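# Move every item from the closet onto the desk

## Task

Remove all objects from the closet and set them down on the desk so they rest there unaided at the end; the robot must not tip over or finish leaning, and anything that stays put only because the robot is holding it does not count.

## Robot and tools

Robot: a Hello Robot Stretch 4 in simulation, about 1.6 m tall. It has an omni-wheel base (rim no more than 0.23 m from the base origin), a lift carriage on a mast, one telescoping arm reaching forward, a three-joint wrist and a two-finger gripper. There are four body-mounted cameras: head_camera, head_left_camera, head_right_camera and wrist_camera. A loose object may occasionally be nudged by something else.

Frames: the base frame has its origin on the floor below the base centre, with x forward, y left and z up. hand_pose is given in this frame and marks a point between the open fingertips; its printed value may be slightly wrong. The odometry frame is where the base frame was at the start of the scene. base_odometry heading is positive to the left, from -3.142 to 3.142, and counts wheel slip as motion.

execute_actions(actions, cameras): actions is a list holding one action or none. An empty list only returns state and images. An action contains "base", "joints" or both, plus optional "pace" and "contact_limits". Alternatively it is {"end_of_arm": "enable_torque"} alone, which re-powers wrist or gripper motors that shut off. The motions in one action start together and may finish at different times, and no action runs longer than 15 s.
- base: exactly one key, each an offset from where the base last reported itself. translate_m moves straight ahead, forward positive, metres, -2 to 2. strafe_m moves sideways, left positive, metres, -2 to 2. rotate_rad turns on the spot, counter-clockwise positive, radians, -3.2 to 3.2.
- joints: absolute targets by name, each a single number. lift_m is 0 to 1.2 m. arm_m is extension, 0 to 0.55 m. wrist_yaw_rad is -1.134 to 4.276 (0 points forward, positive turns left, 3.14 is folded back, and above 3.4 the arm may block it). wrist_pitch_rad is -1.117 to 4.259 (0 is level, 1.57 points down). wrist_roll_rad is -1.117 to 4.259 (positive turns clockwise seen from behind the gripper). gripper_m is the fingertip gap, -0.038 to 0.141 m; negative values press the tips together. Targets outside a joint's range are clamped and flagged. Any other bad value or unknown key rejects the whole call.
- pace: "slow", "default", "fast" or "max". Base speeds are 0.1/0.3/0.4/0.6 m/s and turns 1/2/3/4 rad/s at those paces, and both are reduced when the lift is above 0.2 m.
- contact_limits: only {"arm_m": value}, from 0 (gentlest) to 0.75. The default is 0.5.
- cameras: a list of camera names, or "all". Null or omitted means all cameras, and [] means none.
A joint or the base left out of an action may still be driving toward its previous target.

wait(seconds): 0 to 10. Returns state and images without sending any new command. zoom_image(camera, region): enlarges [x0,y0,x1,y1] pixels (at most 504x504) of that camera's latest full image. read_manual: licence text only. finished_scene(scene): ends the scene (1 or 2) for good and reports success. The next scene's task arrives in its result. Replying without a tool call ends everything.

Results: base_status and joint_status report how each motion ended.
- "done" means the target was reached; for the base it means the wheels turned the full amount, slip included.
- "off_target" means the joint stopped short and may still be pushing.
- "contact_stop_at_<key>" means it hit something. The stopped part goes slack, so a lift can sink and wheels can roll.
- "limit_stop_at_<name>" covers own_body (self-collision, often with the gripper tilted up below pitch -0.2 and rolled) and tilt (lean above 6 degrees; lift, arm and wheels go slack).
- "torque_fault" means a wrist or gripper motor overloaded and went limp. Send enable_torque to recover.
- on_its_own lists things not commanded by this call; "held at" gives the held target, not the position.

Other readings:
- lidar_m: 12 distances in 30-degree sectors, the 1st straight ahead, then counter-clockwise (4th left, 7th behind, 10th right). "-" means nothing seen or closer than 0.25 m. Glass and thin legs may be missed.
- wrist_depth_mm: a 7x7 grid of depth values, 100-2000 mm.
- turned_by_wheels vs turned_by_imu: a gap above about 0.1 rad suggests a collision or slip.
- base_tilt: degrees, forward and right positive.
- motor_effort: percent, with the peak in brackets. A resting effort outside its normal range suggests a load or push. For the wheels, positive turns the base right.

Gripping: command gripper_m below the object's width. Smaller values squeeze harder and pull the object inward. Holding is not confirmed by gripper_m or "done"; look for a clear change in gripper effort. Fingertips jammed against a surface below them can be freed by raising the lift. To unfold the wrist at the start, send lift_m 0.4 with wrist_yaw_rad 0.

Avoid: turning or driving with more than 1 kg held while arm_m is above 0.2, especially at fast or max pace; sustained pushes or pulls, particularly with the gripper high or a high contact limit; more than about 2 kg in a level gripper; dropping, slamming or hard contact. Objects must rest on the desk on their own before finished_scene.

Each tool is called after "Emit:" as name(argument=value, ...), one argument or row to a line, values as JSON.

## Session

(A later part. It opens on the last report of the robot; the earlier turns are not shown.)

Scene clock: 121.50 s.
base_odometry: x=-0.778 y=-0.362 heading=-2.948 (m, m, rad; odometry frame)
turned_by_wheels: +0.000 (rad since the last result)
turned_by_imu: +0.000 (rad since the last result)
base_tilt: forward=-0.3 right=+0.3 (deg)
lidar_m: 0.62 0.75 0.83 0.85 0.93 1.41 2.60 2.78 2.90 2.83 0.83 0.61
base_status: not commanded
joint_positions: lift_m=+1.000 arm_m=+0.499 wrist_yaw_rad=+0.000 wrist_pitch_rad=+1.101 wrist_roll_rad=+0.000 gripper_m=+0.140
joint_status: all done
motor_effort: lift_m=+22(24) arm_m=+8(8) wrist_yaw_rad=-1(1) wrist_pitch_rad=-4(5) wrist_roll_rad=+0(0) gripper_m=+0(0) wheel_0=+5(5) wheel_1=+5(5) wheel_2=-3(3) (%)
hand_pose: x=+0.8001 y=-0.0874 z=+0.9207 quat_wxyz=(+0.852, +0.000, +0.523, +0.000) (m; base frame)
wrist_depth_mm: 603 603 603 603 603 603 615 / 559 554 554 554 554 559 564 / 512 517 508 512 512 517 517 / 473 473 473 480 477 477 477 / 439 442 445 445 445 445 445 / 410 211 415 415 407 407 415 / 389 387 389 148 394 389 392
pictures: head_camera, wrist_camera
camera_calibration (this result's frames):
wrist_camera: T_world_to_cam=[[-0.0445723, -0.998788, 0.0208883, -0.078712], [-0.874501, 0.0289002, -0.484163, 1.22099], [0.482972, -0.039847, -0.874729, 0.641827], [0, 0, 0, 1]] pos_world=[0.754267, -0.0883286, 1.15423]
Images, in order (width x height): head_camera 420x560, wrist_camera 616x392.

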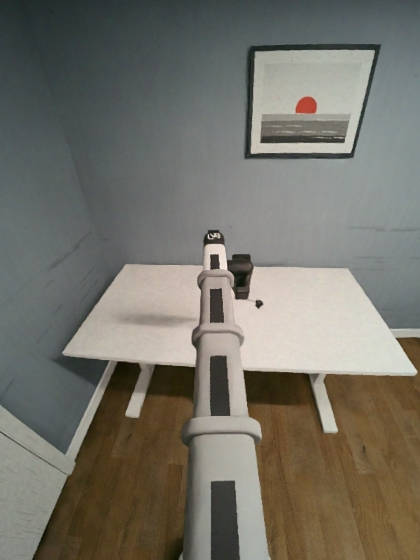

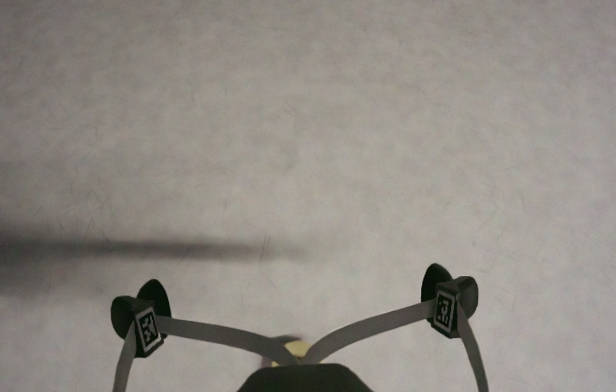

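Emit:
execute_actions(
  actions=[
    {"base":{"translate_m":-0.4},"joints":{"arm_m":0.03}},
  ],
  cameras=["wrist_camera"],
)

Emit:
execute_actions(
  actions=[
    {"base":{"rotate_rad":-3.13},"joints":{"wrist_pitch_rad":0,"lift_m":0.6,"gripper_m":0.0}},
  ],
  cameras=[],
)

Emit:
execute_actions(
  actions=[
    {"base":{"translate_m":1.5},"pace":"fast"},
  ],
  cameras=[],
)

Emit:
execute_actions(
  actions=[
    {"base":{"strafe_m":1.35},"pace":"fast"},
  ],
  cameras=["head_camera","head_right_camera"],
)

Scene clock: 125.93 s.
base_odometry: x=-0.386 y=-0.285 heading=-2.949 (m, m, rad; odometry frame)
turned_by_wheels: +0.000 (rad since the last result)
turned_by_imu: +0.000 (rad since the last result)
base_tilt: forward=-0.3 right=+0.4 (deg)
lidar_m: 1.00 1.10 0.92 0.87 0.97 1.40 2.17 2.35 2.86 2.79 2.40 1.05
base_status: done
joint_positions: lift_m=+1.000 arm_m=+0.031 wrist_yaw_rad=+0.000 wrist_pitch_rad=+1.101 wrist_roll_rad=+0.000 gripper_m=+0.140
joint_status: all done
motor_effort: lift_m=+21(22) arm_m=-8(7) wrist_yaw_rad=+0(2) wrist_pitch_rad=-6(6) wrist_roll_rad=+1(0) gripper_m=-1(0) wheel_0=-5(5) wheel_1=-5(9) wheel_2=+5(14) (%)
hand_pose: x=+0.3328 y=-0.0874 z=+0.9207 quat_wxyz=(+0.852, +0.000, +0.523, +0.000) (m; base frame)
wrist_depth_mm: 1464 1576 1661 1618 1618 1618 1661 / 1464 1464 1499 1499 1499 1499 1537 / 1336 1397 1366 1397 1366 1366 1397 / 1281 1281 1255 1281 1281 1281 1281 / 1182 1205 1182 1182 1182 1205 1182 / 1098 213 1118 1118 1118 1098 1118 / 1042 1042 1042 148 1078 1060 1078
pictures: wrist_camera
camera_calibration (this result's frames):
wrist_camera: T_world_to_cam=[[-0.0448521, -0.998775, 0.020903, -0.0994951], [-0.874641, 0.0291503, -0.483895, 0.812199], [0.482693, -0.0399864, -0.874876, 0.867699], [0, 0, 0, 1]] pos_world=[0.287087, -0.088353, 1.15423]
Images, in order (width x height): wrist_camera 616x392.

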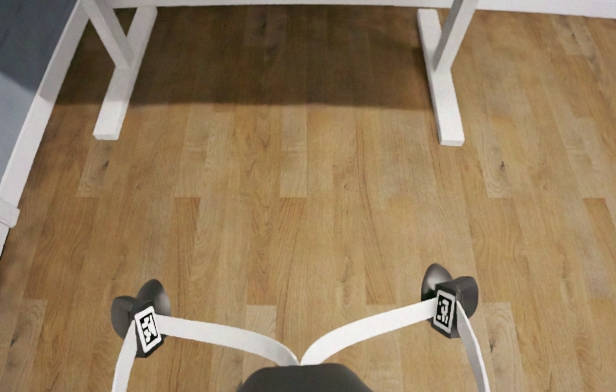

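Scene clock: 129.17 s.
base_odometry: x=-0.386 y=-0.285 heading=+0.206 (m, m, rad; odometry frame)
turned_by_wheels: -3.129 (rad since the last result)
turned_by_imu: -3.109 (rad since the last result)
base_tilt: forward=-0.3 right=+0.3 (deg)
lidar_m: 2.15 2.33 2.86 2.82 2.40 1.03 1.02 1.11 0.90 0.88 0.98 1.38
base_status: done
joint_positions: lift_m=+0.600 arm_m=+0.031 wrist_yaw_rad=+0.000 wrist_pitch_rad=+0.003 wrist_roll_rad=+0.000 gripper_m=+0.000
joint_status: all done
motor_effort: lift_m=+14(22) arm_m=-8(8) wrist_yaw_rad=-1(1) wrist_pitch_rad=-9(15) wrist_roll_rad=+0(1) gripper_m=-5(5) wheel_0=+3(10) wheel_1=+6(15) wheel_2=+5(10) (%)
hand_pose: x=+0.4908 y=-0.0874 z=+0.7777 quat_wxyz=(+1.000, +0.000, +0.001, +0.000) (m; base frame)
wrist_depth_mm: - 1921 1983 - - 1983 1336 / - 1983 1983 1921 - - 1336 / - - 1983 1921 - - 1397 / - 1983 1983 1983 - - 1430 / - - 1983 - - - 1430 / - - 1983 204 - - 1397 / - 1983 178 164 904 1708 1430
pictures: none
No camera images: the call's "cameras" was empty. Leave "cameras" out to get every camera's image.

Scene clock: 134.20 s.
base_odometry: x=+1.082 y=+0.022 heading=+0.206 (m, m, rad; odometry frame)
turned_by_wheels: +0.000 (rad since the last result)
turned_by_imu: -0.004 (rad since the last result)
base_tilt: forward=-0.2 right=+0.3 (deg)
lidar_m: 0.66 0.74 1.09 2.67 2.88 2.58 2.99 1.42 1.02 1.02 1.13 0.69
base_status: done
joint_positions: lift_m=+0.600 arm_m=+0.031 wrist_yaw_rad=+0.000 wrist_pitch_rad=+0.003 wrist_roll_rad=+0.000 gripper_m=+0.000
joint_status: not commanded
motor_effort: lift_m=+15(15) arm_m=-8(8) wrist_yaw_rad=+1(1) wrist_pitch_rad=-10(10) wrist_roll_rad=-1(0) gripper_m=-5(4) wheel_0=+4(10) wheel_1=+4(16) wheel_2=-4(18) (%)
hand_pose: x=+0.4908 y=-0.0874 z=+0.7776 quat_wxyz=(+1.000, +0.000, +0.001, +0.000) (m; base frame)
wrist_depth_mm: 462 500 421 430 1138 1138 1118 / 462 492 421 430 1138 1118 1138 / 466 488 427 430 430 1138 1118 / 466 477 421 430 427 1138 1138 / 466 469 424 433 430 1160 1138 / 466 466 439 204 430 1138 1138 / 469 466 178 164 307 1138 1160
pictures: none
No camera images: the call's "cameras" was empty. Leave "cameras" out to get every camera's image.

Scene clock: 138.73 s.
base_odometry: x=+0.805 y=+1.343 heading=+0.206 (m, m, rad; odometry frame)
turned_by_wheels: +0.000 (rad since the last result)
turned_by_imu: +0.000 (rad since the last result)
base_tilt: forward=-0.3 right=+0.3 (deg)
lidar_m: 1.12 0.92 1.32 1.31 1.44 2.11 3.22 2.59 2.40 2.36 1.08 0.84
base_status: done
joint_positions: lift_m=+0.600 arm_m=+0.031 wrist_yaw_rad=+0.000 wrist_pitch_rad=+0.003 wrist_roll_rad=+0.000 gripper_m=+0.000
joint_status: not commanded
motor_effort: lift_m=+15(15) arm_m=-8(8) wrist_yaw_rad=-1(0) wrist_pitch_rad=-10(9) wrist_roll_rad=+0(1) gripper_m=-6(4) wheel_0=-1(15) wheel_1=+3(20) wheel_2=+0(2) (%)
hand_pose: x=+0.4908 y=-0.0874 z=+0.7776 quat_wxyz=(+1.000, +0.000, +0.001, +0.000) (m; base frame)
wrist_depth_mm: 917 1042 1098 1138 1182 564 554 / 946 1255 1308 1308 1281 559 554 / 917 1160 1308 1255 1281 559 559 / 931 1308 1336 1308 1281 564 559 / 904 1182 1308 1281 1281 569 559 / 891 1255 1308 204 1308 569 564 / 866 1008 178 164 535 569 559
pictures: head_camera, head_right_camera
Images, in order (width x height): head_camera 420x560, head_right_camera 420x672.

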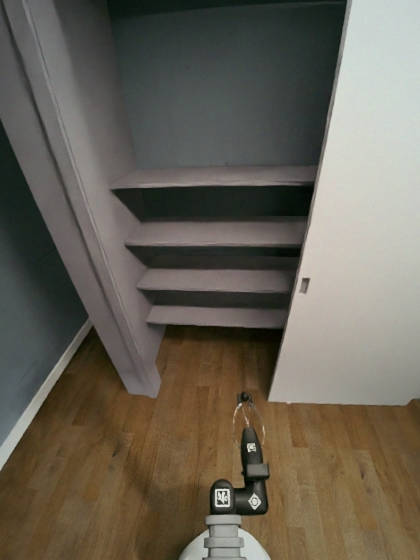

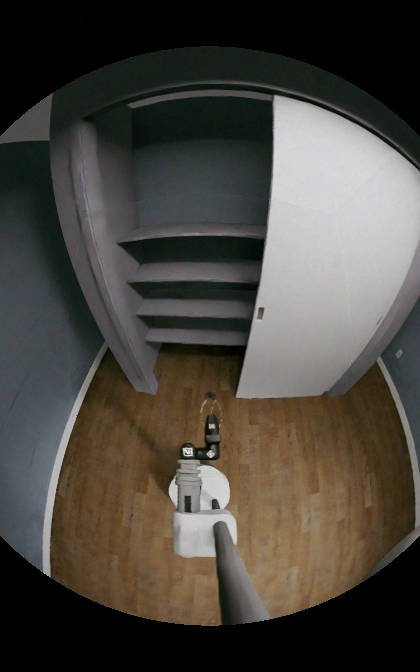

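Emit:
execute_actions(
  actions=[
    {"base":{"strafe_m":-1.3},"pace":"fast"},
  ],
)

Scene clock: 143.57 s.
base_odometry: x=+1.072 y=+0.071 heading=+0.206 (m, m, rad; odometry frame)
turned_by_wheels: +0.000 (rad since the last result)
turned_by_imu: +0.000 (rad since the last result)
base_tilt: forward=-0.3 right=+0.3 (deg)
lidar_m: 0.65 0.76 1.13 2.63 2.83 3.39 3.34 1.46 1.08 1.06 1.17 0.68
base_status: done
joint_positions: lift_m=+0.600 arm_m=+0.031 wrist_yaw_rad=+0.000 wrist_pitch_rad=+0.003 wrist_roll_rad=+0.000 gripper_m=+0.000
joint_status: not commanded
motor_effort: lift_m=+15(15) arm_m=-8(8) wrist_yaw_rad=-1(0) wrist_pitch_rad=-9(10) wrist_roll_rad=-1(1) gripper_m=-4(4) wheel_0=+1(15) wheel_1=-2(15) wheel_2=+0(2) (%)
hand_pose: x=+0.4908 y=-0.0874 z=+0.7776 quat_wxyz=(+1.000, +0.000, +0.001, +0.000) (m; base frame)
wrist_depth_mm: 466 462 504 430 427 1138 1118 / 466 459 504 433 424 1138 1118 / 469 462 504 433 427 1138 1138 / 469 462 504 427 430 1138 1118 / 473 466 504 424 433 1160 1138 / 473 462 508 204 433 1138 1138 / 473 466 178 164 306 1160 1160
pictures: head_camera, head_left_camera, head_right_camera, wrist_camera
camera_calibration (this result's frames):
wrist_camera: T_world_to_cam=[[-0.0389187, -0.998784, -0.0302773, -0.0525053], [0.0330527, 0.0289969, -0.999033, 0.836239], [0.998696, -0.0398818, 0.031884, -0.29204], [0, 0, 0, 1]] pos_world=[0.261975, -0.0883369, 0.843152]
Images, in order (width x height): head_camera 420x560, head_left_camera 420x672, head_right_camera 420x672, wrist_camera 616x392.

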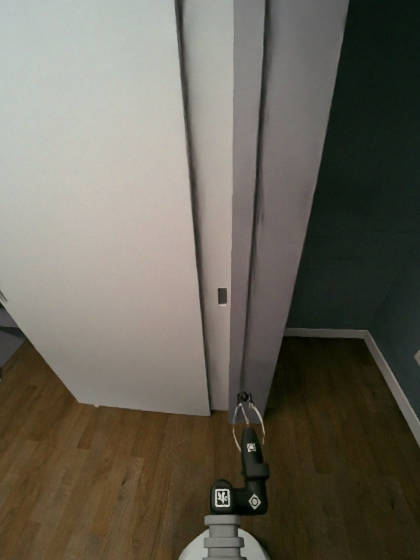

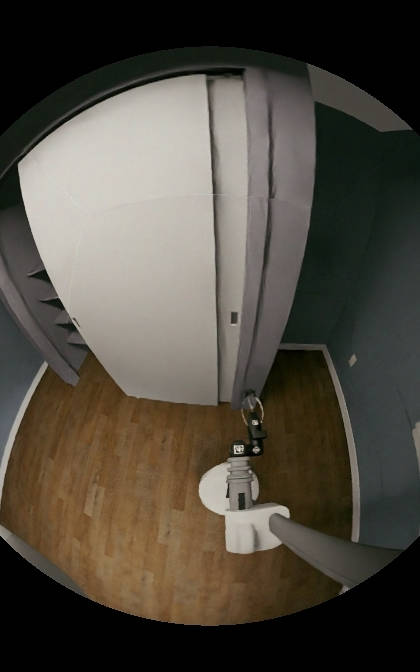

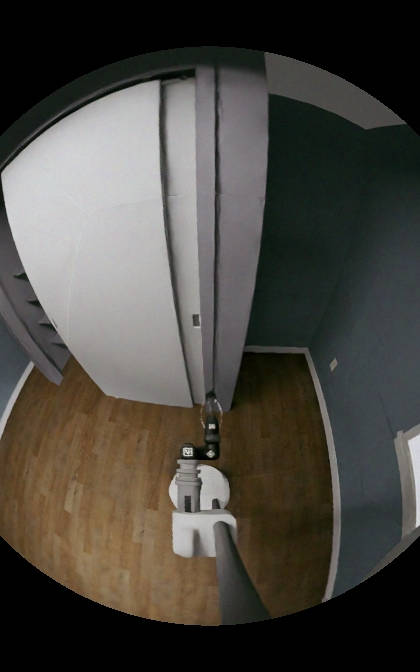

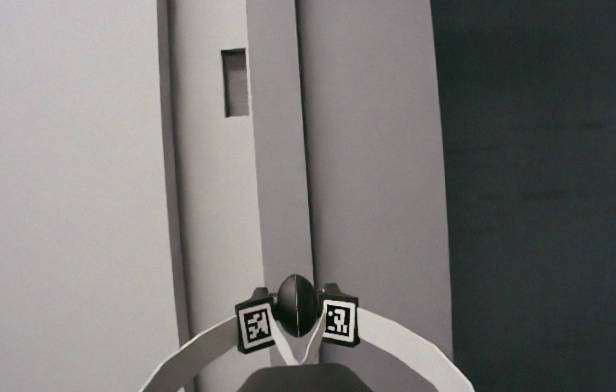

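Emit:
execute_actions(
  actions=[
    {"base":{"strafe_m":0.1},"joints":{"wrist_roll_rad":1.57,"gripper_m":-0.02,"arm_m":0.2},"pace":"slow"},
  ],
  cameras=["wrist_camera"],
)

Emit:
execute_actions(
  actions=[
    {"joints":{"arm_m":0.32},"pace":"slow","contact_limits":{"arm_m":0.1}},
  ],
  cameras=["wrist_camera","head_camera"],
)

Scene clock: 147.63 s.
base_odometry: x=+1.051 y=+0.169 heading=+0.206 (m, m, rad; odometry frame)
turned_by_wheels: +0.000 (rad since the last result)
turned_by_imu: +0.000 (rad since the last result)
base_tilt: forward=-0.2 right=+0.3 (deg)
lidar_m: 0.69 0.75 1.14 2.52 2.71 3.39 3.33 1.59 1.20 1.16 1.29 0.69
base_status: done
joint_positions: lift_m=+0.600 arm_m=+0.199 wrist_yaw_rad=+0.000 wrist_pitch_rad=+0.003 wrist_roll_rad=+1.570 gripper_m=-0.020
joint_status: all done
motor_effort: lift_m=+15(15) arm_m=+8(12) wrist_yaw_rad=-1(0) wrist_pitch_rad=-9(10) wrist_roll_rad=+0(8) gripper_m=-12(12) wheel_0=-4(10) wheel_1=+6(10) wheel_2=+0(1) (%)
hand_pose: x=+0.6580 y=-0.0874 z=+0.7776 quat_wxyz=(+0.708, +0.707, +0.001, -0.001) (m; base frame)
wrist_depth_mm: 254 257 263 266 271 276 279 / 256 260 265 270 273 277 282 / 247 251 254 258 263 267 271 / 250 254 271 338 343 349 355 / 336 332 336 343 347 355 359 / 330 336 340 204 349 334 320 / 290 291 179 185 306 314 320
pictures: wrist_camera
camera_calibration (this result's frames):
wrist_camera: T_world_to_cam=[[-0.0415913, 0.0289246, -0.998716, 0.798693], [0.0359233, 0.998978, 0.0274362, 0.115413], [0.998489, -0.0347361, -0.0425879, -0.400497], [0, 0, 0, 1]] pos_world=[0.428964, -0.152309, 0.777445]
Images, in order (width x height): wrist_camera 616x392.

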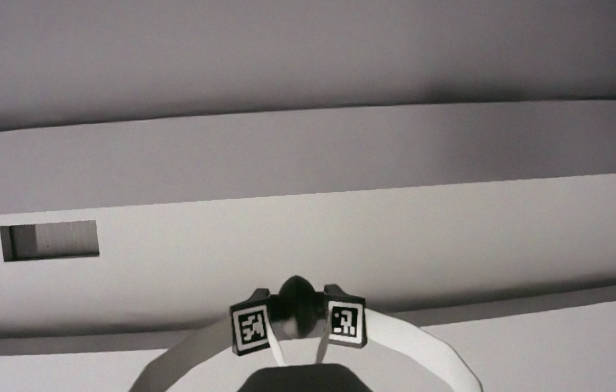

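Scene clock: 150.00 s.
base_odometry: x=+1.051 y=+0.169 heading=+0.207 (m, m, rad; odometry frame)
turned_by_wheels: +0.000 (rad since the last result)
turned_by_imu: +0.000 (rad since the last result)
base_tilt: forward=-0.4 right=+0.3 (deg)
lidar_m: 0.68 0.77 1.11 2.53 2.73 3.37 3.33 1.60 1.21 1.17 1.28 0.69
base_status: not commanded
joint_positions: lift_m=+0.600 arm_m=+0.316 wrist_yaw_rad=-0.005 wrist_pitch_rad=+0.003 wrist_roll_rad=+1.570 gripper_m=-0.020
joint_status: arm_m contact_stop (moved +0.117 of +0.121)
on_its_own: arm_m is slack since a contact_stop (your +0.320 is given up)
motor_effort: lift_m=+15(15) arm_m=+0(14) wrist_yaw_rad=+13(12) wrist_pitch_rad=-8(10) wrist_roll_rad=+1(1) gripper_m=-7(11) wheel_0=-1(4) wheel_1=+5(5) wheel_2=+0(1) (%)
contact_limits: arm_m 0.1
hand_pose: x=+0.7749 y=-0.0888 z=+0.7777 quat_wxyz=(+0.708, +0.707, -0.001, -0.003) (m; base frame)
wrist_depth_mm: 147 148 151 153 150 153 - / 135 138 140 142 144 147 148 / 137 139 141 144 146 148 150 / 151 154 220 224 229 233 236 / 215 220 223 227 231 236 238 / 218 222 223 216 231 238 242 / 220 222 182 193 229 220 223
pictures: head_camera, wrist_camera
camera_calibration (this result's frames):
wrist_camera: T_world_to_cam=[[-0.0412931, 0.0291348, -0.998722, 0.803437], [0.0406844, 0.998795, 0.0274548, 0.108864], [0.998318, -0.0394987, -0.0424287, -0.517753], [0, 0, 0, 1]] pos_world=[0.54563, -0.152591, 0.777454]
Images, in order (width x height): head_camera 420x560, wrist_camera 616x392.

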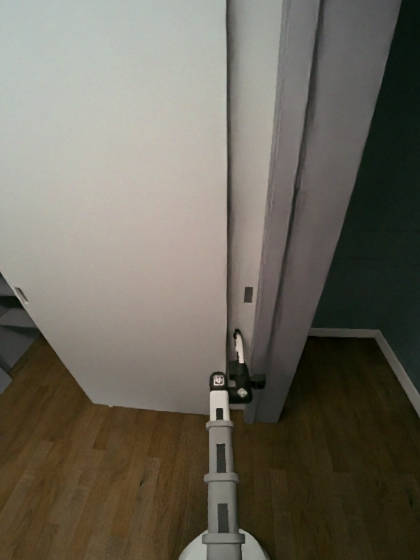

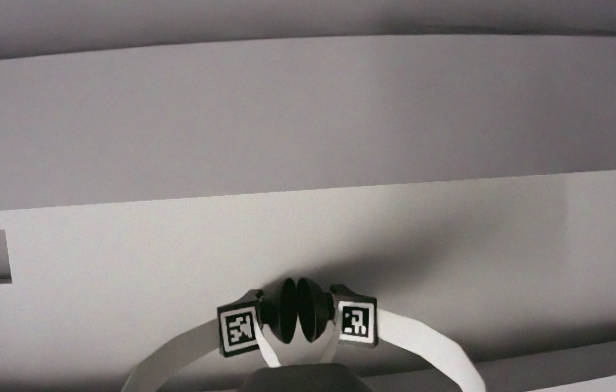

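Emit:
execute_actions(
  actions=[
    {"joints":{"arm_m":0.308},"pace":"slow"},
  ],
  cameras=[],
)

Emit:
execute_actions(
  actions=[
    {"base":{"strafe_m":0.25},"pace":"slow"},
  ],
  cameras=["wrist_camera","head_camera"],
)

Scene clock: 151.40 s.
base_odometry: x=+1.051 y=+0.169 heading=+0.207 (m, m, rad; odometry frame)
turned_by_wheels: +0.000 (rad since the last result)
turned_by_imu: +0.000 (rad since the last result)
base_tilt: forward=-0.3 right=+0.2 (deg)
lidar_m: 0.68 0.77 1.13 2.51 2.71 3.37 3.35 1.57 1.20 1.16 1.31 0.67
base_status: not commanded
joint_positions: lift_m=+0.600 arm_m=+0.309 wrist_yaw_rad=-0.001 wrist_pitch_rad=+0.003 wrist_roll_rad=+1.570 gripper_m=-0.020
joint_status: all done
motor_effort: lift_m=+15(15) arm_m=-8(9) wrist_yaw_rad=+2(13) wrist_pitch_rad=-9(9) wrist_roll_rad=+2(2) gripper_m=-9(10) wheel_0=-1(1) wheel_1=+5(6) wheel_2=-1(0) (%)
hand_pose: x=+0.7687 y=-0.0877 z=+0.7777 quat_wxyz=(+0.708, +0.707, +0.001, -0.001) (m; base frame)
wrist_depth_mm: 152 154 156 159 161 164 - / 140 142 145 147 150 153 154 / 142 144 147 149 151 154 156 / 156 159 224 229 234 238 241 / 221 224 229 232 236 241 245 / 224 227 230 203 237 244 248 / 227 229 180 185 222 225 223
pictures: none
No camera images: the call's "cameras" was empty. Leave "cameras" out to get every camera's image.

Scene clock: 155.03 s.
base_odometry: x=+1.000 y=+0.413 heading=+0.206 (m, m, rad; odometry frame)
turned_by_wheels: -0.001 (rad since the last result)
turned_by_imu: -0.005 (rad since the last result)
base_tilt: forward=-0.3 right=+0.3 (deg)
lidar_m: 0.74 0.78 1.16 2.27 2.42 3.33 3.31 1.91 1.44 1.41 1.57 0.76
base_status: done
joint_positions: lift_m=+0.600 arm_m=+0.309 wrist_yaw_rad=-0.005 wrist_pitch_rad=+0.003 wrist_roll_rad=+1.570 gripper_m=-0.020
joint_status: not commanded
on_its_own: wrist_yaw_rad is at rest, and its effort (+14) is outside its rest range (-13 to +13)
motor_effort: lift_m=+15(15) arm_m=-8(8) wrist_yaw_rad=+14(55) wrist_pitch_rad=-8(8) wrist_roll_rad=+1(2) gripper_m=-11(13) wheel_0=-12(27) wheel_1=+4(9) wheel_2=-6(5) (%)
hand_pose: x=+0.7683 y=-0.0889 z=+0.7777 quat_wxyz=(+0.708, +0.707, -0.001, -0.003) (m; base frame)
wrist_depth_mm: 232 236 240 243 247 252 254 / 235 237 242 245 249 253 257 / 237 239 243 248 252 256 259 / 238 243 247 251 254 258 263 / 241 245 248 252 256 260 265 / 243 246 249 204 247 238 229 / 204 204 182 185 211 217 221
pictures: head_camera, wrist_camera
camera_calibration (this result's frames):
wrist_camera: T_world_to_cam=[[-0.0412815, 0.0291507, -0.998722, 0.803159], [0.041074, 0.998779, 0.0274545, 0.108945], [0.998303, -0.0398881, -0.0424284, -0.511162], [0, 0, 0, 1]] pos_world=[0.538975, -0.152614, 0.777454]
Images, in order (width x height): head_camera 420x560, wrist_camera 616x392.

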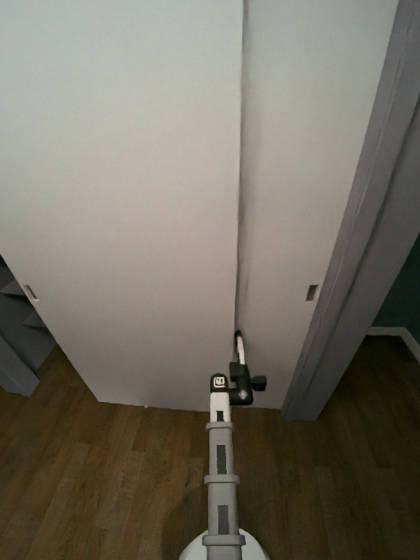

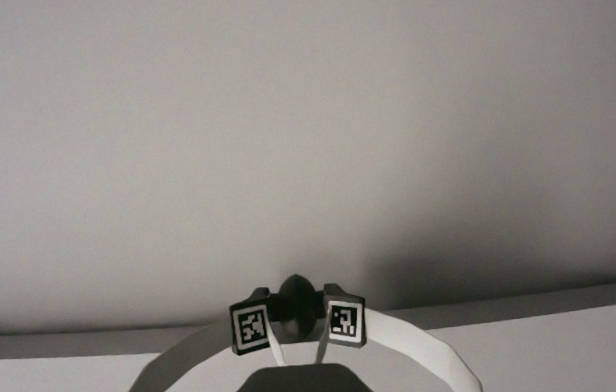

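Emit:
execute_actions(
  actions=[
    {"base":{"strafe_m":0.25},"joints":{"arm_m":0.335},"pace":"slow"},
  ],
  cameras=[],
)

Emit:
execute_actions(
  actions=[
    {"base":{"strafe_m":0.25},"joints":{"arm_m":0.355},"pace":"slow"},
  ],
  cameras=["wrist_camera","head_camera"],
)

Scene clock: 159.27 s.
base_odometry: x=+0.950 y=+0.658 heading=+0.204 (m, m, rad; odometry frame)
turned_by_wheels: -0.002 (rad since the last result)
turned_by_imu: -0.005 (rad since the last result)
base_tilt: forward=-0.1 right=+0.3 (deg)
lidar_m: 0.74 0.80 1.40 2.00 2.16 3.22 3.28 2.22 1.70 1.66 0.96 0.79
base_status: done
joint_positions: lift_m=+0.600 arm_m=+0.334 wrist_yaw_rad=-0.008 wrist_pitch_rad=+0.003 wrist_roll_rad=+1.570 gripper_m=-0.020
joint_status: all done
on_its_own: wrist_yaw_rad is at rest, and its effort (+22) is outside its rest range (-13 to +13)
motor_effort: lift_m=+16(15) arm_m=+6(15) wrist_yaw_rad=+22(49) wrist_pitch_rad=-9(9) wrist_roll_rad=+1(1) gripper_m=-12(11) wheel_0=-14(21) wheel_1=+1(12) wheel_2=-8(8) (%)
hand_pose: x=+0.7927 y=-0.0897 z=+0.7777 quat_wxyz=(+0.708, +0.707, -0.002, -0.004) (m; base frame)
wrist_depth_mm: 232 236 240 244 249 253 255 / 235 238 242 246 250 254 257 / 236 240 244 248 251 257 259 / 238 241 246 250 253 257 263 / 240 244 248 252 256 260 265 / 242 245 248 204 255 238 228 / 202 200 182 185 209 214 216
pictures: none
No camera images: the call's "cameras" was empty. Leave "cameras" out to get every camera's image.

Scene clock: 162.90 s.
base_odometry: x=+0.899 y=+0.902 heading=+0.202 (m, m, rad; odometry frame)
turned_by_wheels: -0.002 (rad since the last result)
turned_by_imu: -0.005 (rad since the last result)
base_tilt: forward=-0.2 right=+0.3 (deg)
lidar_m: 0.77 0.82 1.20 1.76 1.92 2.79 3.28 2.55 1.95 1.91 1.07 0.83
base_status: done
joint_positions: lift_m=+0.600 arm_m=+0.354 wrist_yaw_rad=-0.008 wrist_pitch_rad=+0.003 wrist_roll_rad=+1.570 gripper_m=-0.020
joint_status: all done
on_its_own: wrist_yaw_rad is at rest, and its effort (+22) is outside its rest range (-13 to +13)
motor_effort: lift_m=+15(15) arm_m=+6(13) wrist_yaw_rad=+22(44) wrist_pitch_rad=-10(9) wrist_roll_rad=+3(0) gripper_m=-12(12) wheel_0=-16(21) wheel_1=+2(9) wheel_2=-8(8) (%)
hand_pose: x=+0.8127 y=-0.0897 z=+0.7777 quat_wxyz=(+0.708, +0.707, -0.002, -0.004) (m; base frame)
wrist_depth_mm: 235 237 242 246 250 254 257 / 236 239 244 247 251 255 259 / 237 240 246 250 253 257 262 / 240 242 247 251 255 260 264 / 241 245 249 252 257 263 266 / 243 247 249 203 256 237 228 / 202 202 181 185 209 215 217
pictures: head_camera, wrist_camera
camera_calibration (this result's frames):
wrist_camera: T_world_to_cam=[[-0.0411784, 0.0292693, -0.998723, 0.804948], [0.043826, 0.998662, 0.0274605, 0.105663], [0.99819, -0.0426393, -0.0424061, -0.555669], [0, 0, 0, 1]] pos_world=[0.583179, -0.152775, 0.777455]
Images, in order (width x height): head_camera 420x560, wrist_camera 616x392.

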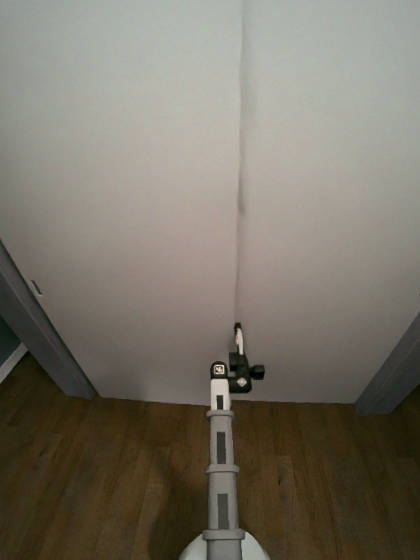

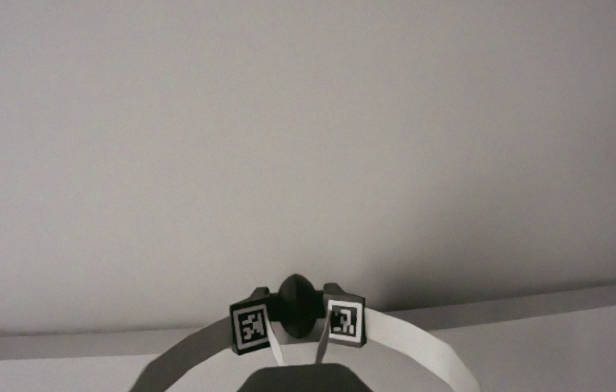

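Emit:
execute_actions(
  actions=[
    {"joints":{"arm_m":0.15},"base":{"strafe_m":-0.05},"pace":"slow"},
  ],
  cameras=[],
)

Emit:
execute_actions(
  actions=[
    {"joints":{"lift_m":0.82,"wrist_roll_rad":0,"wrist_yaw_rad":0.4,"gripper_m":0.06},"base":{"strafe_m":-0.58}},
  ],
  cameras=["wrist_camera","head_camera"],
)

Scene clock: 168.20 s.
base_odometry: x=+0.909 y=+0.853 heading=+0.202 (m, m, rad; odometry frame)
turned_by_wheels: +0.000 (rad since the last result)
turned_by_imu: -0.001 (rad since the last result)
base_tilt: forward=-0.2 right=+0.2 (deg)
lidar_m: 0.75 0.82 1.24 1.81 1.97 2.84 3.26 2.48 1.91 1.84 1.05 0.82
base_status: done
joint_positions: lift_m=+0.600 arm_m=+0.151 wrist_yaw_rad=+0.000 wrist_pitch_rad=+0.003 wrist_roll_rad=+1.570 gripper_m=-0.020
joint_status: all done
motor_effort: lift_m=+15(15) arm_m=-8(8) wrist_yaw_rad=+0(22) wrist_pitch_rad=-9(10) wrist_roll_rad=+1(2) gripper_m=-11(12) wheel_0=+4(14) wheel_1=-6(15) wheel_2=-1(6) (%)
hand_pose: x=+0.6108 y=-0.0874 z=+0.7777 quat_wxyz=(+0.708, +0.707, +0.001, -0.001) (m; base frame)
wrist_depth_mm: 418 424 430 439 445 452 459 / 418 427 433 442 449 455 462 / 424 430 436 445 452 462 466 / 430 436 442 449 459 466 473 / 436 439 449 455 462 469 477 / 433 439 413 204 418 427 433 / 394 397 179 185 418 427 436
pictures: none
No camera images: the call's "cameras" was empty. Leave "cameras" out to get every camera's image.

Scene clock: 171.47 s.
base_odometry: x=+1.026 y=+0.285 heading=+0.202 (m, m, rad; odometry frame)
turned_by_wheels: +0.000 (rad since the last result)
turned_by_imu: +0.000 (rad since the last result)
base_tilt: forward=-0.3 right=+0.3 (deg)
lidar_m: 0.75 0.82 1.11 2.40 2.56 3.38 3.31 1.76 1.33 1.28 1.42 0.72
base_status: done
joint_positions: lift_m=+0.820 arm_m=+0.151 wrist_yaw_rad=+0.400 wrist_pitch_rad=+0.003 wrist_roll_rad=+0.000 gripper_m=+0.060
joint_status: all done
motor_effort: lift_m=+20(25) arm_m=-8(8) wrist_yaw_rad=-2(5) wrist_pitch_rad=-8(9) wrist_roll_rad=+0(7) gripper_m=-2(11) wheel_0=+3(11) wheel_1=-4(11) wheel_2=+0(1) (%)
hand_pose: x=+0.6220 y=+0.0318 z=+0.9973 quat_wxyz=(+0.980, +0.000, +0.001, +0.199) (m; base frame)
wrist_depth_mm: 585 517 452 404 366 334 310 / 580 517 455 407 368 334 310 / 585 521 459 410 370 338 314 / 591 530 459 410 373 340 315 / 597 530 462 415 375 342 315 / 591 535 213 418 197 342 319 / 597 539 466 151 379 334 320
pictures: head_camera, wrist_camera
camera_calibration (this result's frames):
wrist_camera: T_world_to_cam=[[0.353024, -0.935117, -0.0305171, -0.167262], [0.019319, 0.0398957, -0.999017, 1.05607], [0.935415, 0.352087, 0.0321497, -0.398751], [0, 0, 0, 1]] pos_world=[0.411643, -0.058147, 1.06275]
Images, in order (width x height): head_camera 420x560, wrist_camera 616x392.

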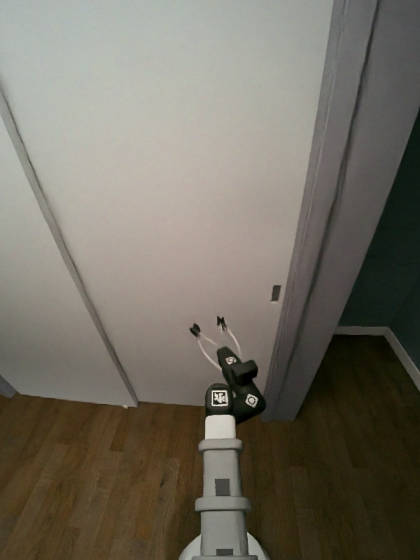

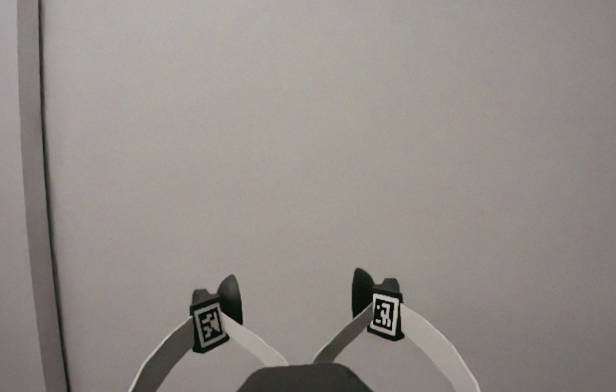

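Emit:
execute_actions(
  actions=[
    {"joints":{"arm_m":0.22},"base":{"strafe_m":-0.19},"pace":"slow"},
  ],
  cameras=["wrist_camera","head_camera"],
)

Scene clock: 175.40 s.
base_odometry: x=+1.064 y=+0.099 heading=+0.202 (m, m, rad; odometry frame)
turned_by_wheels: +0.000 (rad since the last result)
turned_by_imu: +0.000 (rad since the last result)
base_tilt: forward=-0.3 right=+0.3 (deg)
lidar_m: 0.66 0.79 1.14 2.60 2.77 3.38 3.01 1.53 1.12 1.09 1.21 0.69
base_status: done
joint_positions: lift_m=+0.820 arm_m=+0.219 wrist_yaw_rad=+0.400 wrist_pitch_rad=+0.003 wrist_roll_rad=+0.000 gripper_m=+0.060
joint_status: all done
motor_effort: lift_m=+21(20) arm_m=+8(7) wrist_yaw_rad=-1(1) wrist_pitch_rad=-9(8) wrist_roll_rad=+0(0) gripper_m=-1(3) wheel_0=+5(9) wheel_1=-6(9) wheel_2=+0(1) (%)
hand_pose: x=+0.6892 y=+0.0318 z=+0.9973 quat_wxyz=(+0.980, +0.000, +0.001, +0.199) (m; base frame)
wrist_depth_mm: 462 402 353 317 286 191 - / 466 404 355 319 287 193 180 / 469 410 357 320 290 194 181 / 473 413 359 322 291 208 182 / 480 413 364 325 297 208 183 / 484 418 213 327 197 210 184 / 492 424 364 151 297 192 -
pictures: head_camera, wrist_camera
camera_calibration (this result's frames):
wrist_camera: T_world_to_cam=[[0.35306, -0.935103, -0.0305022, -0.191006], [0.0193231, 0.0398827, -0.999018, 1.05477], [0.935401, 0.352124, 0.0321501, -0.461584], [0, 0, 0, 1]] pos_world=[0.478822, -0.0581426, 1.06275]
Images, in order (width x height): head_camera 420x560, wrist_camera 616x392.

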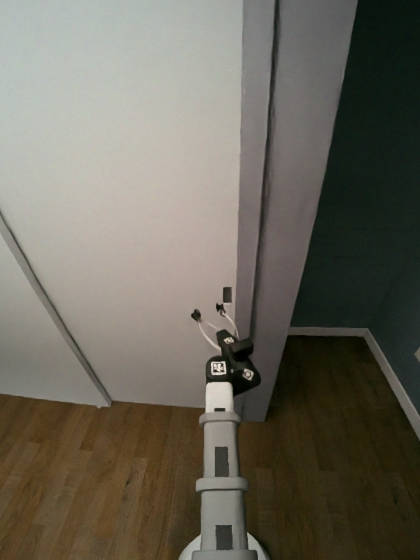

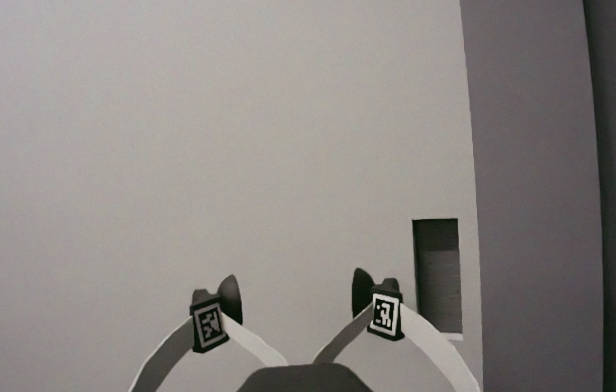

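Emit:
execute_actions(
  actions=[
    {"joints":{"arm_m":0.27,"wrist_yaw_rad":0.3},"pace":"slow"},
  ],
  cameras=["wrist_camera"],
)

Emit:
execute_actions(
  actions=[
    {"joints":{"arm_m":0.33},"pace":"slow","contact_limits":{"arm_m":0.1}},
  ],
  cameras=["wrist_camera","head_camera"],
)

Scene clock: 178.33 s.
base_odometry: x=+1.064 y=+0.099 heading=+0.202 (m, m, rad; odometry frame)
turned_by_wheels: +0.000 (rad since the last result)
turned_by_imu: -0.001 (rad since the last result)
base_tilt: forward=-0.3 right=+0.2 (deg)
lidar_m: 0.66 0.80 1.11 2.58 2.79 3.39 3.01 1.51 1.13 1.09 1.21 0.70
base_status: not commanded
joint_positions: lift_m=+0.820 arm_m=+0.269 wrist_yaw_rad=+0.300 wrist_pitch_rad=+0.003 wrist_roll_rad=+0.000 gripper_m=+0.060
joint_status: all done
motor_effort: lift_m=+20(20) arm_m=+8(10) wrist_yaw_rad=-1(3) wrist_pitch_rad=-9(9) wrist_roll_rad=-1(2) gripper_m=-3(1) wheel_0=+5(5) wheel_1=-7(6) wheel_2=+0(0) (%)
hand_pose: x=+0.7409 y=+0.0018 z=+0.9973 quat_wxyz=(+0.989, +0.000, +0.001, +0.149) (m; base frame)
wrist_depth_mm: 338 307 279 256 238 153 - / 338 309 281 258 239 153 146 / 342 309 282 260 240 154 147 / 342 310 283 262 241 155 148 / 343 315 286 263 255 156 148 / 349 317 213 264 195 156 149 / 355 320 285 150 250 154 -
pictures: wrist_camera
camera_calibration (this result's frames):
wrist_camera: T_world_to_cam=[[0.258071, -0.965644, -0.0305023, -0.166915], [0.0232031, 0.0377575, -0.999018, 1.0521], [0.965847, 0.25711, 0.0321501, -0.52173], [0, 0, 0, 1]] pos_world=[0.522576, -0.0667627, 1.06275]
Images, in order (width x height): wrist_camera 616x392.

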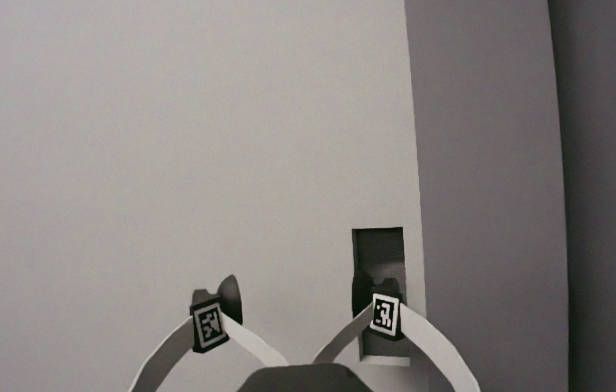

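Scene clock: 179.53 s.
base_odometry: x=+1.063 y=+0.099 heading=+0.202 (m, m, rad; odometry frame)
turned_by_wheels: +0.000 (rad since the last result)
turned_by_imu: +0.001 (rad since the last result)
base_tilt: forward=-0.3 right=+0.2 (deg)
lidar_m: 0.66 0.80 1.13 2.60 2.78 3.38 2.98 1.52 1.13 1.07 1.22 0.69
base_status: not commanded
joint_positions: lift_m=+0.820 arm_m=+0.295 wrist_yaw_rad=+0.300 wrist_pitch_rad=+0.003 wrist_roll_rad=+0.000 gripper_m=+0.060
joint_status: arm_m contact_stop (moved +0.026 of +0.061)
on_its_own: arm_m is slack since a contact_stop (your +0.330 is given up)
motor_effort: lift_m=+21(20) arm_m=+0(21) wrist_yaw_rad=-2(27) wrist_pitch_rad=-9(10) wrist_roll_rad=+1(2) gripper_m=-1(2) wheel_0=+4(5) wheel_1=+1(6) wheel_2=-8(7) (%)
contact_limits: arm_m 0.1
hand_pose: x=+0.7670 y=+0.0019 z=+0.9973 quat_wxyz=(+0.989, +0.000, +0.001, +0.150) (m; base frame)
wrist_depth_mm: 304 278 253 233 218 129 - / 306 278 254 233 219 130 - / 309 279 255 235 220 131 - / 312 282 256 236 221 132 - / 314 286 258 239 227 132 - / 317 287 213 239 194 133 - / 322 291 259 148 233 132 -
pictures: head_camera, wrist_camera
camera_calibration (this result's frames):
wrist_camera: T_world_to_cam=[[0.258398, -0.965565, -0.0302334, -0.17406], [0.0232138, 0.0374935, -0.999027, 1.05148], [0.96576, 0.257445, 0.0321027, -0.54681], [0, 0, 0, 1]] pos_world=[0.548655, -0.066717, 1.06274]
Images, in order (width x height): head_camera 420x560, wrist_camera 616x392.

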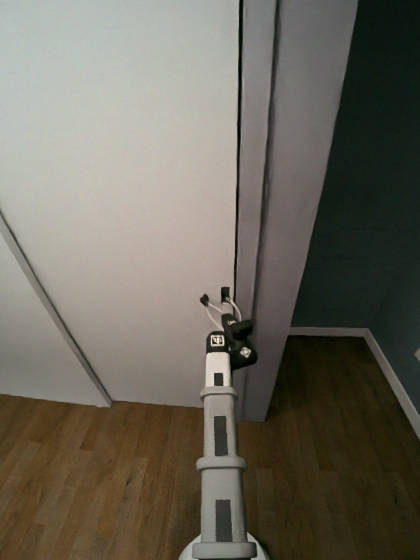

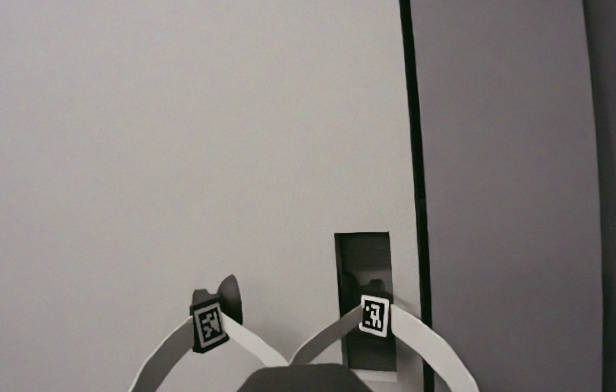

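The door already shifted slightly with the finger in the recess. Strafing left now.

Emit:
execute_actions(
  actions=[
    {"base":{"strafe_m":0.1},"joints":{"arm_m":0.297},"pace":"slow"},
  ],
  cameras=["wrist_camera","head_camera"],
)

Scene clock: 182.13 s.
base_odometry: x=+1.043 y=+0.197 heading=+0.202 (m, m, rad; odometry frame)
turned_by_wheels: +0.000 (rad since the last result)
turned_by_imu: -0.004 (rad since the last result)
base_tilt: forward=-0.2 right=+0.4 (deg)
lidar_m: 0.67 0.82 1.12 2.48 2.67 3.38 3.01 1.63 1.22 1.18 1.33 0.68
base_status: done
joint_positions: lift_m=+0.820 arm_m=+0.296 wrist_yaw_rad=+0.303 wrist_pitch_rad=+0.003 wrist_roll_rad=+0.000 gripper_m=+0.060
joint_status: all done
motor_effort: lift_m=+20(20) arm_m=+8(12) wrist_yaw_rad=-10(46) wrist_pitch_rad=-9(10) wrist_roll_rad=+1(0) gripper_m=-2(7) wheel_0=-2(18) wheel_1=+7(14) wheel_2=-6(11) (%)
hand_pose: x=+0.7679 y=+0.0026 z=+0.9973 quat_wxyz=(+0.989, +0.000, +0.001, +0.151) (m; base frame)
wrist_depth_mm: 314 285 259 238 229 640 564 / 314 286 260 240 230 809 603 / 315 289 263 241 229 820 627 / 320 289 265 243 229 788 549 / 322 293 266 246 242 820 668 / 325 296 213 246 209 842 683 / 329 298 265 149 232 691 647
pictures: head_camera, wrist_camera
camera_calibration (this result's frames):
wrist_camera: T_world_to_cam=[[0.260779, -0.964925, -0.030237, -0.175415], [0.0232057, 0.037577, -0.999024, 1.05145], [0.96512, 0.259823, 0.032191, -0.547525], [0, 0, 0, 1]] pos_world=[0.549772, -0.0665137, 1.06275]
Images, in order (width x height): head_camera 420x560, wrist_camera 616x392.

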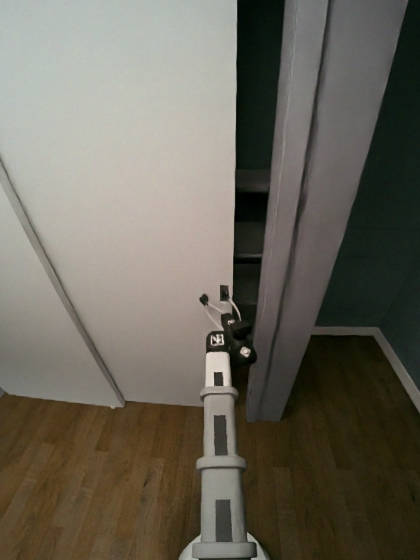

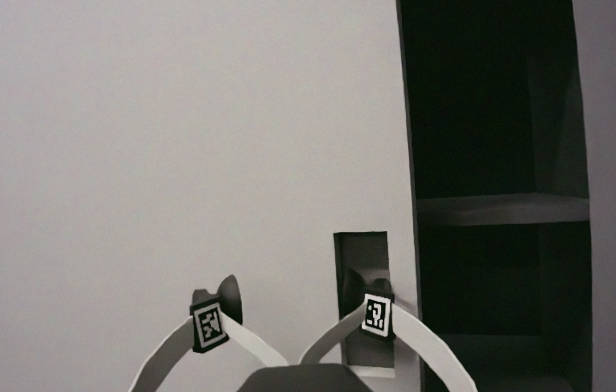

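Emit:
execute_actions(
  actions=[
    {"joints":{"arm_m":0.2},"pace":"slow"},
  ],
  cameras=[],
)

Emit:
execute_actions(
  actions=[
    {"joints":{"wrist_yaw_rad":0,"wrist_roll_rad":1.57,"gripper_m":-0.02},"base":{"strafe_m":-0.02},"pace":"slow"},
  ],
  cameras=[],
)

Emit:
execute_actions(
  actions=[
    {"joints":{"arm_m":0.34},"pace":"slow","contact_limits":{"arm_m":0.1}},
  ],
  cameras=["wrist_camera","head_camera"],
)

Scene clock: 184.97 s.
base_odometry: x=+1.043 y=+0.197 heading=+0.202 (m, m, rad; odometry frame)
turned_by_wheels: +0.000 (rad since the last result)
turned_by_imu: -0.001 (rad since the last result)
base_tilt: forward=-0.2 right=+0.3 (deg)
lidar_m: 0.69 0.80 1.10 2.49 2.68 3.37 3.00 1.64 1.21 1.17 1.32 0.70
base_status: not commanded
joint_positions: lift_m=+0.820 arm_m=+0.201 wrist_yaw_rad=+0.300 wrist_pitch_rad=+0.003 wrist_roll_rad=+0.000 gripper_m=+0.060
joint_status: all done
motor_effort: lift_m=+20(20) arm_m=-8(8) wrist_yaw_rad=-1(10) wrist_pitch_rad=-8(9) wrist_roll_rad=+0(0) gripper_m=-4(2) wheel_0=-2(2) wheel_1=+6(6) wheel_2=-6(6) (%)
hand_pose: x=+0.6738 y=+0.0018 z=+0.9973 quat_wxyz=(+0.989, +0.000, +0.001, +0.149) (m; base frame)
wrist_depth_mm: 439 402 364 336 324 647 260 / 439 399 366 338 322 878 273 / 442 404 366 338 325 904 286 / 445 404 368 342 325 891 298 / 452 410 375 343 338 917 306 / 455 413 213 345 197 904 312 / 462 415 373 150 325 691 314
pictures: none
No camera images: the call's "cameras" was empty. Leave "cameras" out to get every camera's image.

Scene clock: 187.80 s.
base_odometry: x=+1.047 y=+0.177 heading=+0.201 (m, m, rad; odometry frame)
turned_by_wheels: +0.000 (rad since the last result)
turned_by_imu: -0.001 (rad since the last result)
base_tilt: forward=-0.3 right=+0.3 (deg)
lidar_m: 0.68 0.80 1.13 2.53 2.68 3.36 3.35 1.62 1.19 1.17 1.28 0.68
base_status: done
joint_positions: lift_m=+0.820 arm_m=+0.201 wrist_yaw_rad=+0.000 wrist_pitch_rad=+0.003 wrist_roll_rad=+1.570 gripper_m=-0.020
joint_status: all done
motor_effort: lift_m=+20(21) arm_m=-8(8) wrist_yaw_rad=-2(5) wrist_pitch_rad=-8(8) wrist_roll_rad=+3(6) gripper_m=-11(10) wheel_0=+3(8) wheel_1=-5(8) wheel_2=+0(4) (%)
hand_pose: x=+0.6608 y=-0.0874 z=+0.9973 quat_wxyz=(+0.708, +0.707, +0.001, -0.001) (m; base frame)
wrist_depth_mm: 257 260 266 271 274 281 283 / 259 264 267 272 277 282 285 / 251 254 257 260 265 271 273 / 251 256 260 278 788 668 778 / 991 768 1008 1025 991 1008 798 / 976 634 349 204 355 362 366 / 334 338 180 178 355 364 370
pictures: none
No camera images: the call's "cameras" was empty. Leave "cameras" out to get every camera's image.

Scene clock: 190.47 s.
base_odometry: x=+1.047 y=+0.177 heading=+0.201 (m, m, rad; odometry frame)
turned_by_wheels: +0.000 (rad since the last result)
turned_by_imu: +0.000 (rad since the last result)
base_tilt: forward=-0.3 right=+0.3 (deg)
lidar_m: 0.65 0.79 1.13 2.49 2.70 3.35 3.35 1.63 1.21 1.17 1.30 0.69
base_status: not commanded
joint_positions: lift_m=+0.820 arm_m=+0.339 wrist_yaw_rad=+0.000 wrist_pitch_rad=+0.003 wrist_roll_rad=+1.570 gripper_m=-0.020
joint_status: all done
motor_effort: lift_m=+20(21) arm_m=+8(7) wrist_yaw_rad=-1(2) wrist_pitch_rad=-9(8) wrist_roll_rad=+2(2) gripper_m=-10(11) wheel_0=+3(3) wheel_1=-5(6) wheel_2=+0(0) (%)
contact_limits: arm_m 0.1
hand_pose: x=+0.7979 y=-0.0874 z=+0.9973 quat_wxyz=(+0.708, +0.707, +0.001, -0.001) (m; base frame)
wrist_depth_mm: 129 125 121 123 125 128 - / 118 120 122 124 126 128 - / 119 121 123 125 127 129 131 / 121 135 138 141 788 508 788 / 496 759 878 891 904 580 798 / 488 741 878 204 831 591 809 / 480 615 179 178 215 219 221
pictures: head_camera, wrist_camera
camera_calibration (this result's frames):
wrist_camera: T_world_to_cam=[[-0.0413687, 0.0289386, -0.998725, 1.02371], [0.0359423, 0.998977, 0.0274571, 0.104329], [0.998497, -0.0347606, -0.0423665, -0.531159], [0, 0, 0, 1]] pos_world=[0.568961, -0.15231, 0.997036]
Images, in order (width x height): head_camera 420x560, wrist_camera 616x392.

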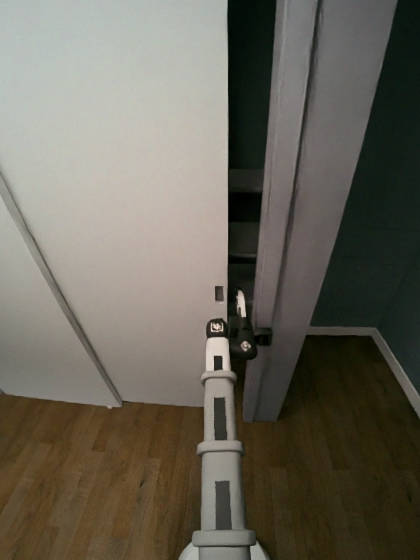

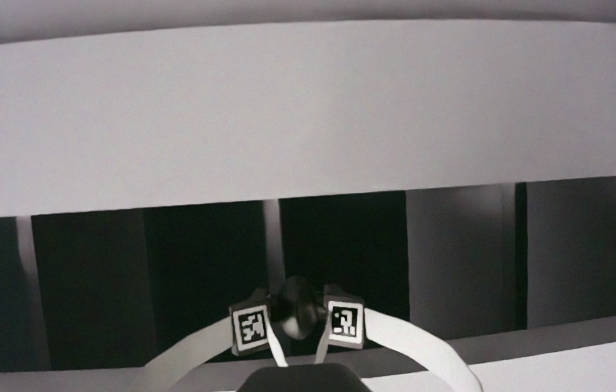

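Emit:
execute_actions(
  actions=[
    {"base":{"strafe_m":0.3},"joints":{"arm_m":0.37},"pace":"slow"},
  ],
  cameras=[],
)

Emit:
execute_actions(
  actions=[
    {"base":{"strafe_m":0.3},"joints":{"arm_m":0.395},"pace":"slow"},
  ],
  cameras=["wrist_camera","head_camera"],
)

Scene clock: 195.23 s.
base_odometry: x=+0.987 y=+0.471 heading=+0.201 (m, m, rad; odometry frame)
turned_by_wheels: -0.001 (rad since the last result)
turned_by_imu: -0.005 (rad since the last result)
base_tilt: forward=-0.3 right=+0.3 (deg)
lidar_m: 0.77 0.84 1.16 2.20 2.38 3.36 3.30 2.00 1.52 1.46 1.62 0.80
base_status: done
joint_positions: lift_m=+0.820 arm_m=+0.369 wrist_yaw_rad=-0.002 wrist_pitch_rad=+0.003 wrist_roll_rad=+1.570 gripper_m=-0.020
joint_status: all done
motor_effort: lift_m=+20(21) arm_m=+6(11) wrist_yaw_rad=+6(53) wrist_pitch_rad=-8(9) wrist_roll_rad=+3(2) gripper_m=-10(13) wheel_0=-10(19) wheel_1=+5(10) wheel_2=-6(9) (%)
hand_pose: x=+0.8281 y=-0.0881 z=+0.9973 quat_wxyz=(+0.708, +0.707, +0.000, -0.002) (m; base frame)
wrist_depth_mm: 521 831 842 854 866 554 768 / 521 820 842 866 866 544 768 / 517 809 854 878 878 559 778 / 508 788 854 866 878 574 788 / 500 768 866 878 891 585 798 / 484 741 878 204 750 239 231 / 200 194 179 178 202 206 210
pictures: none
No camera images: the call's "cameras" was empty. Leave "cameras" out to get every camera's image.

Scene clock: 199.37 s.
base_odometry: x=+0.928 y=+0.765 heading=+0.200 (m, m, rad; odometry frame)
turned_by_wheels: -0.001 (rad since the last result)
turned_by_imu: -0.003 (rad since the last result)
base_tilt: forward=-0.3 right=+0.3 (deg)
lidar_m: 0.76 0.81 1.19 1.89 2.07 2.98 3.27 2.39 1.80 1.78 0.99 1.04
base_status: done
joint_positions: lift_m=+0.820 arm_m=+0.394 wrist_yaw_rad=-0.003 wrist_pitch_rad=+0.003 wrist_roll_rad=+1.570 gripper_m=-0.020
joint_status: all done
motor_effort: lift_m=+21(21) arm_m=+7(12) wrist_yaw_rad=+8(34) wrist_pitch_rad=-9(9) wrist_roll_rad=+1(1) gripper_m=-11(11) wheel_0=-10(16) wheel_1=+4(6) wheel_2=-4(4) (%)
hand_pose: x=+0.8529 y=-0.0884 z=+0.9973 quat_wxyz=(+0.708, +0.707, +0.000, -0.002) (m; base frame)
wrist_depth_mm: 525 831 842 854 854 535 768 / 521 820 854 866 866 544 768 / 517 820 842 866 866 549 778 / 508 788 854 878 878 535 788 / 500 759 854 878 891 580 798 / 488 750 866 204 750 488 480 / 199 192 182 185 199 203 206
pictures: head_camera, wrist_camera
camera_calibration (this result's frames):
wrist_camera: T_world_to_cam=[[-0.0412747, 0.0290723, -0.998725, 1.02594], [0.039174, 0.998855, 0.0274571, 0.100519], [0.99838, -0.0379908, -0.0423663, -0.58623], [0, 0, 0, 1]] pos_world=[0.623687, -0.152502, 0.997036]
Images, in order (width x height): head_camera 420x560, wrist_camera 616x392.

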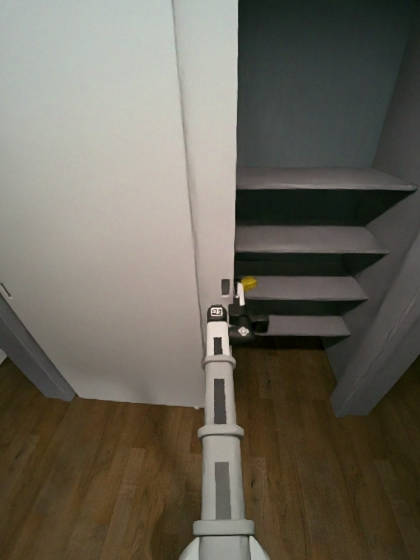

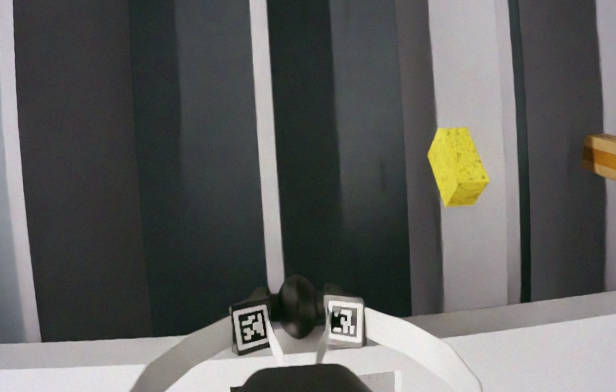

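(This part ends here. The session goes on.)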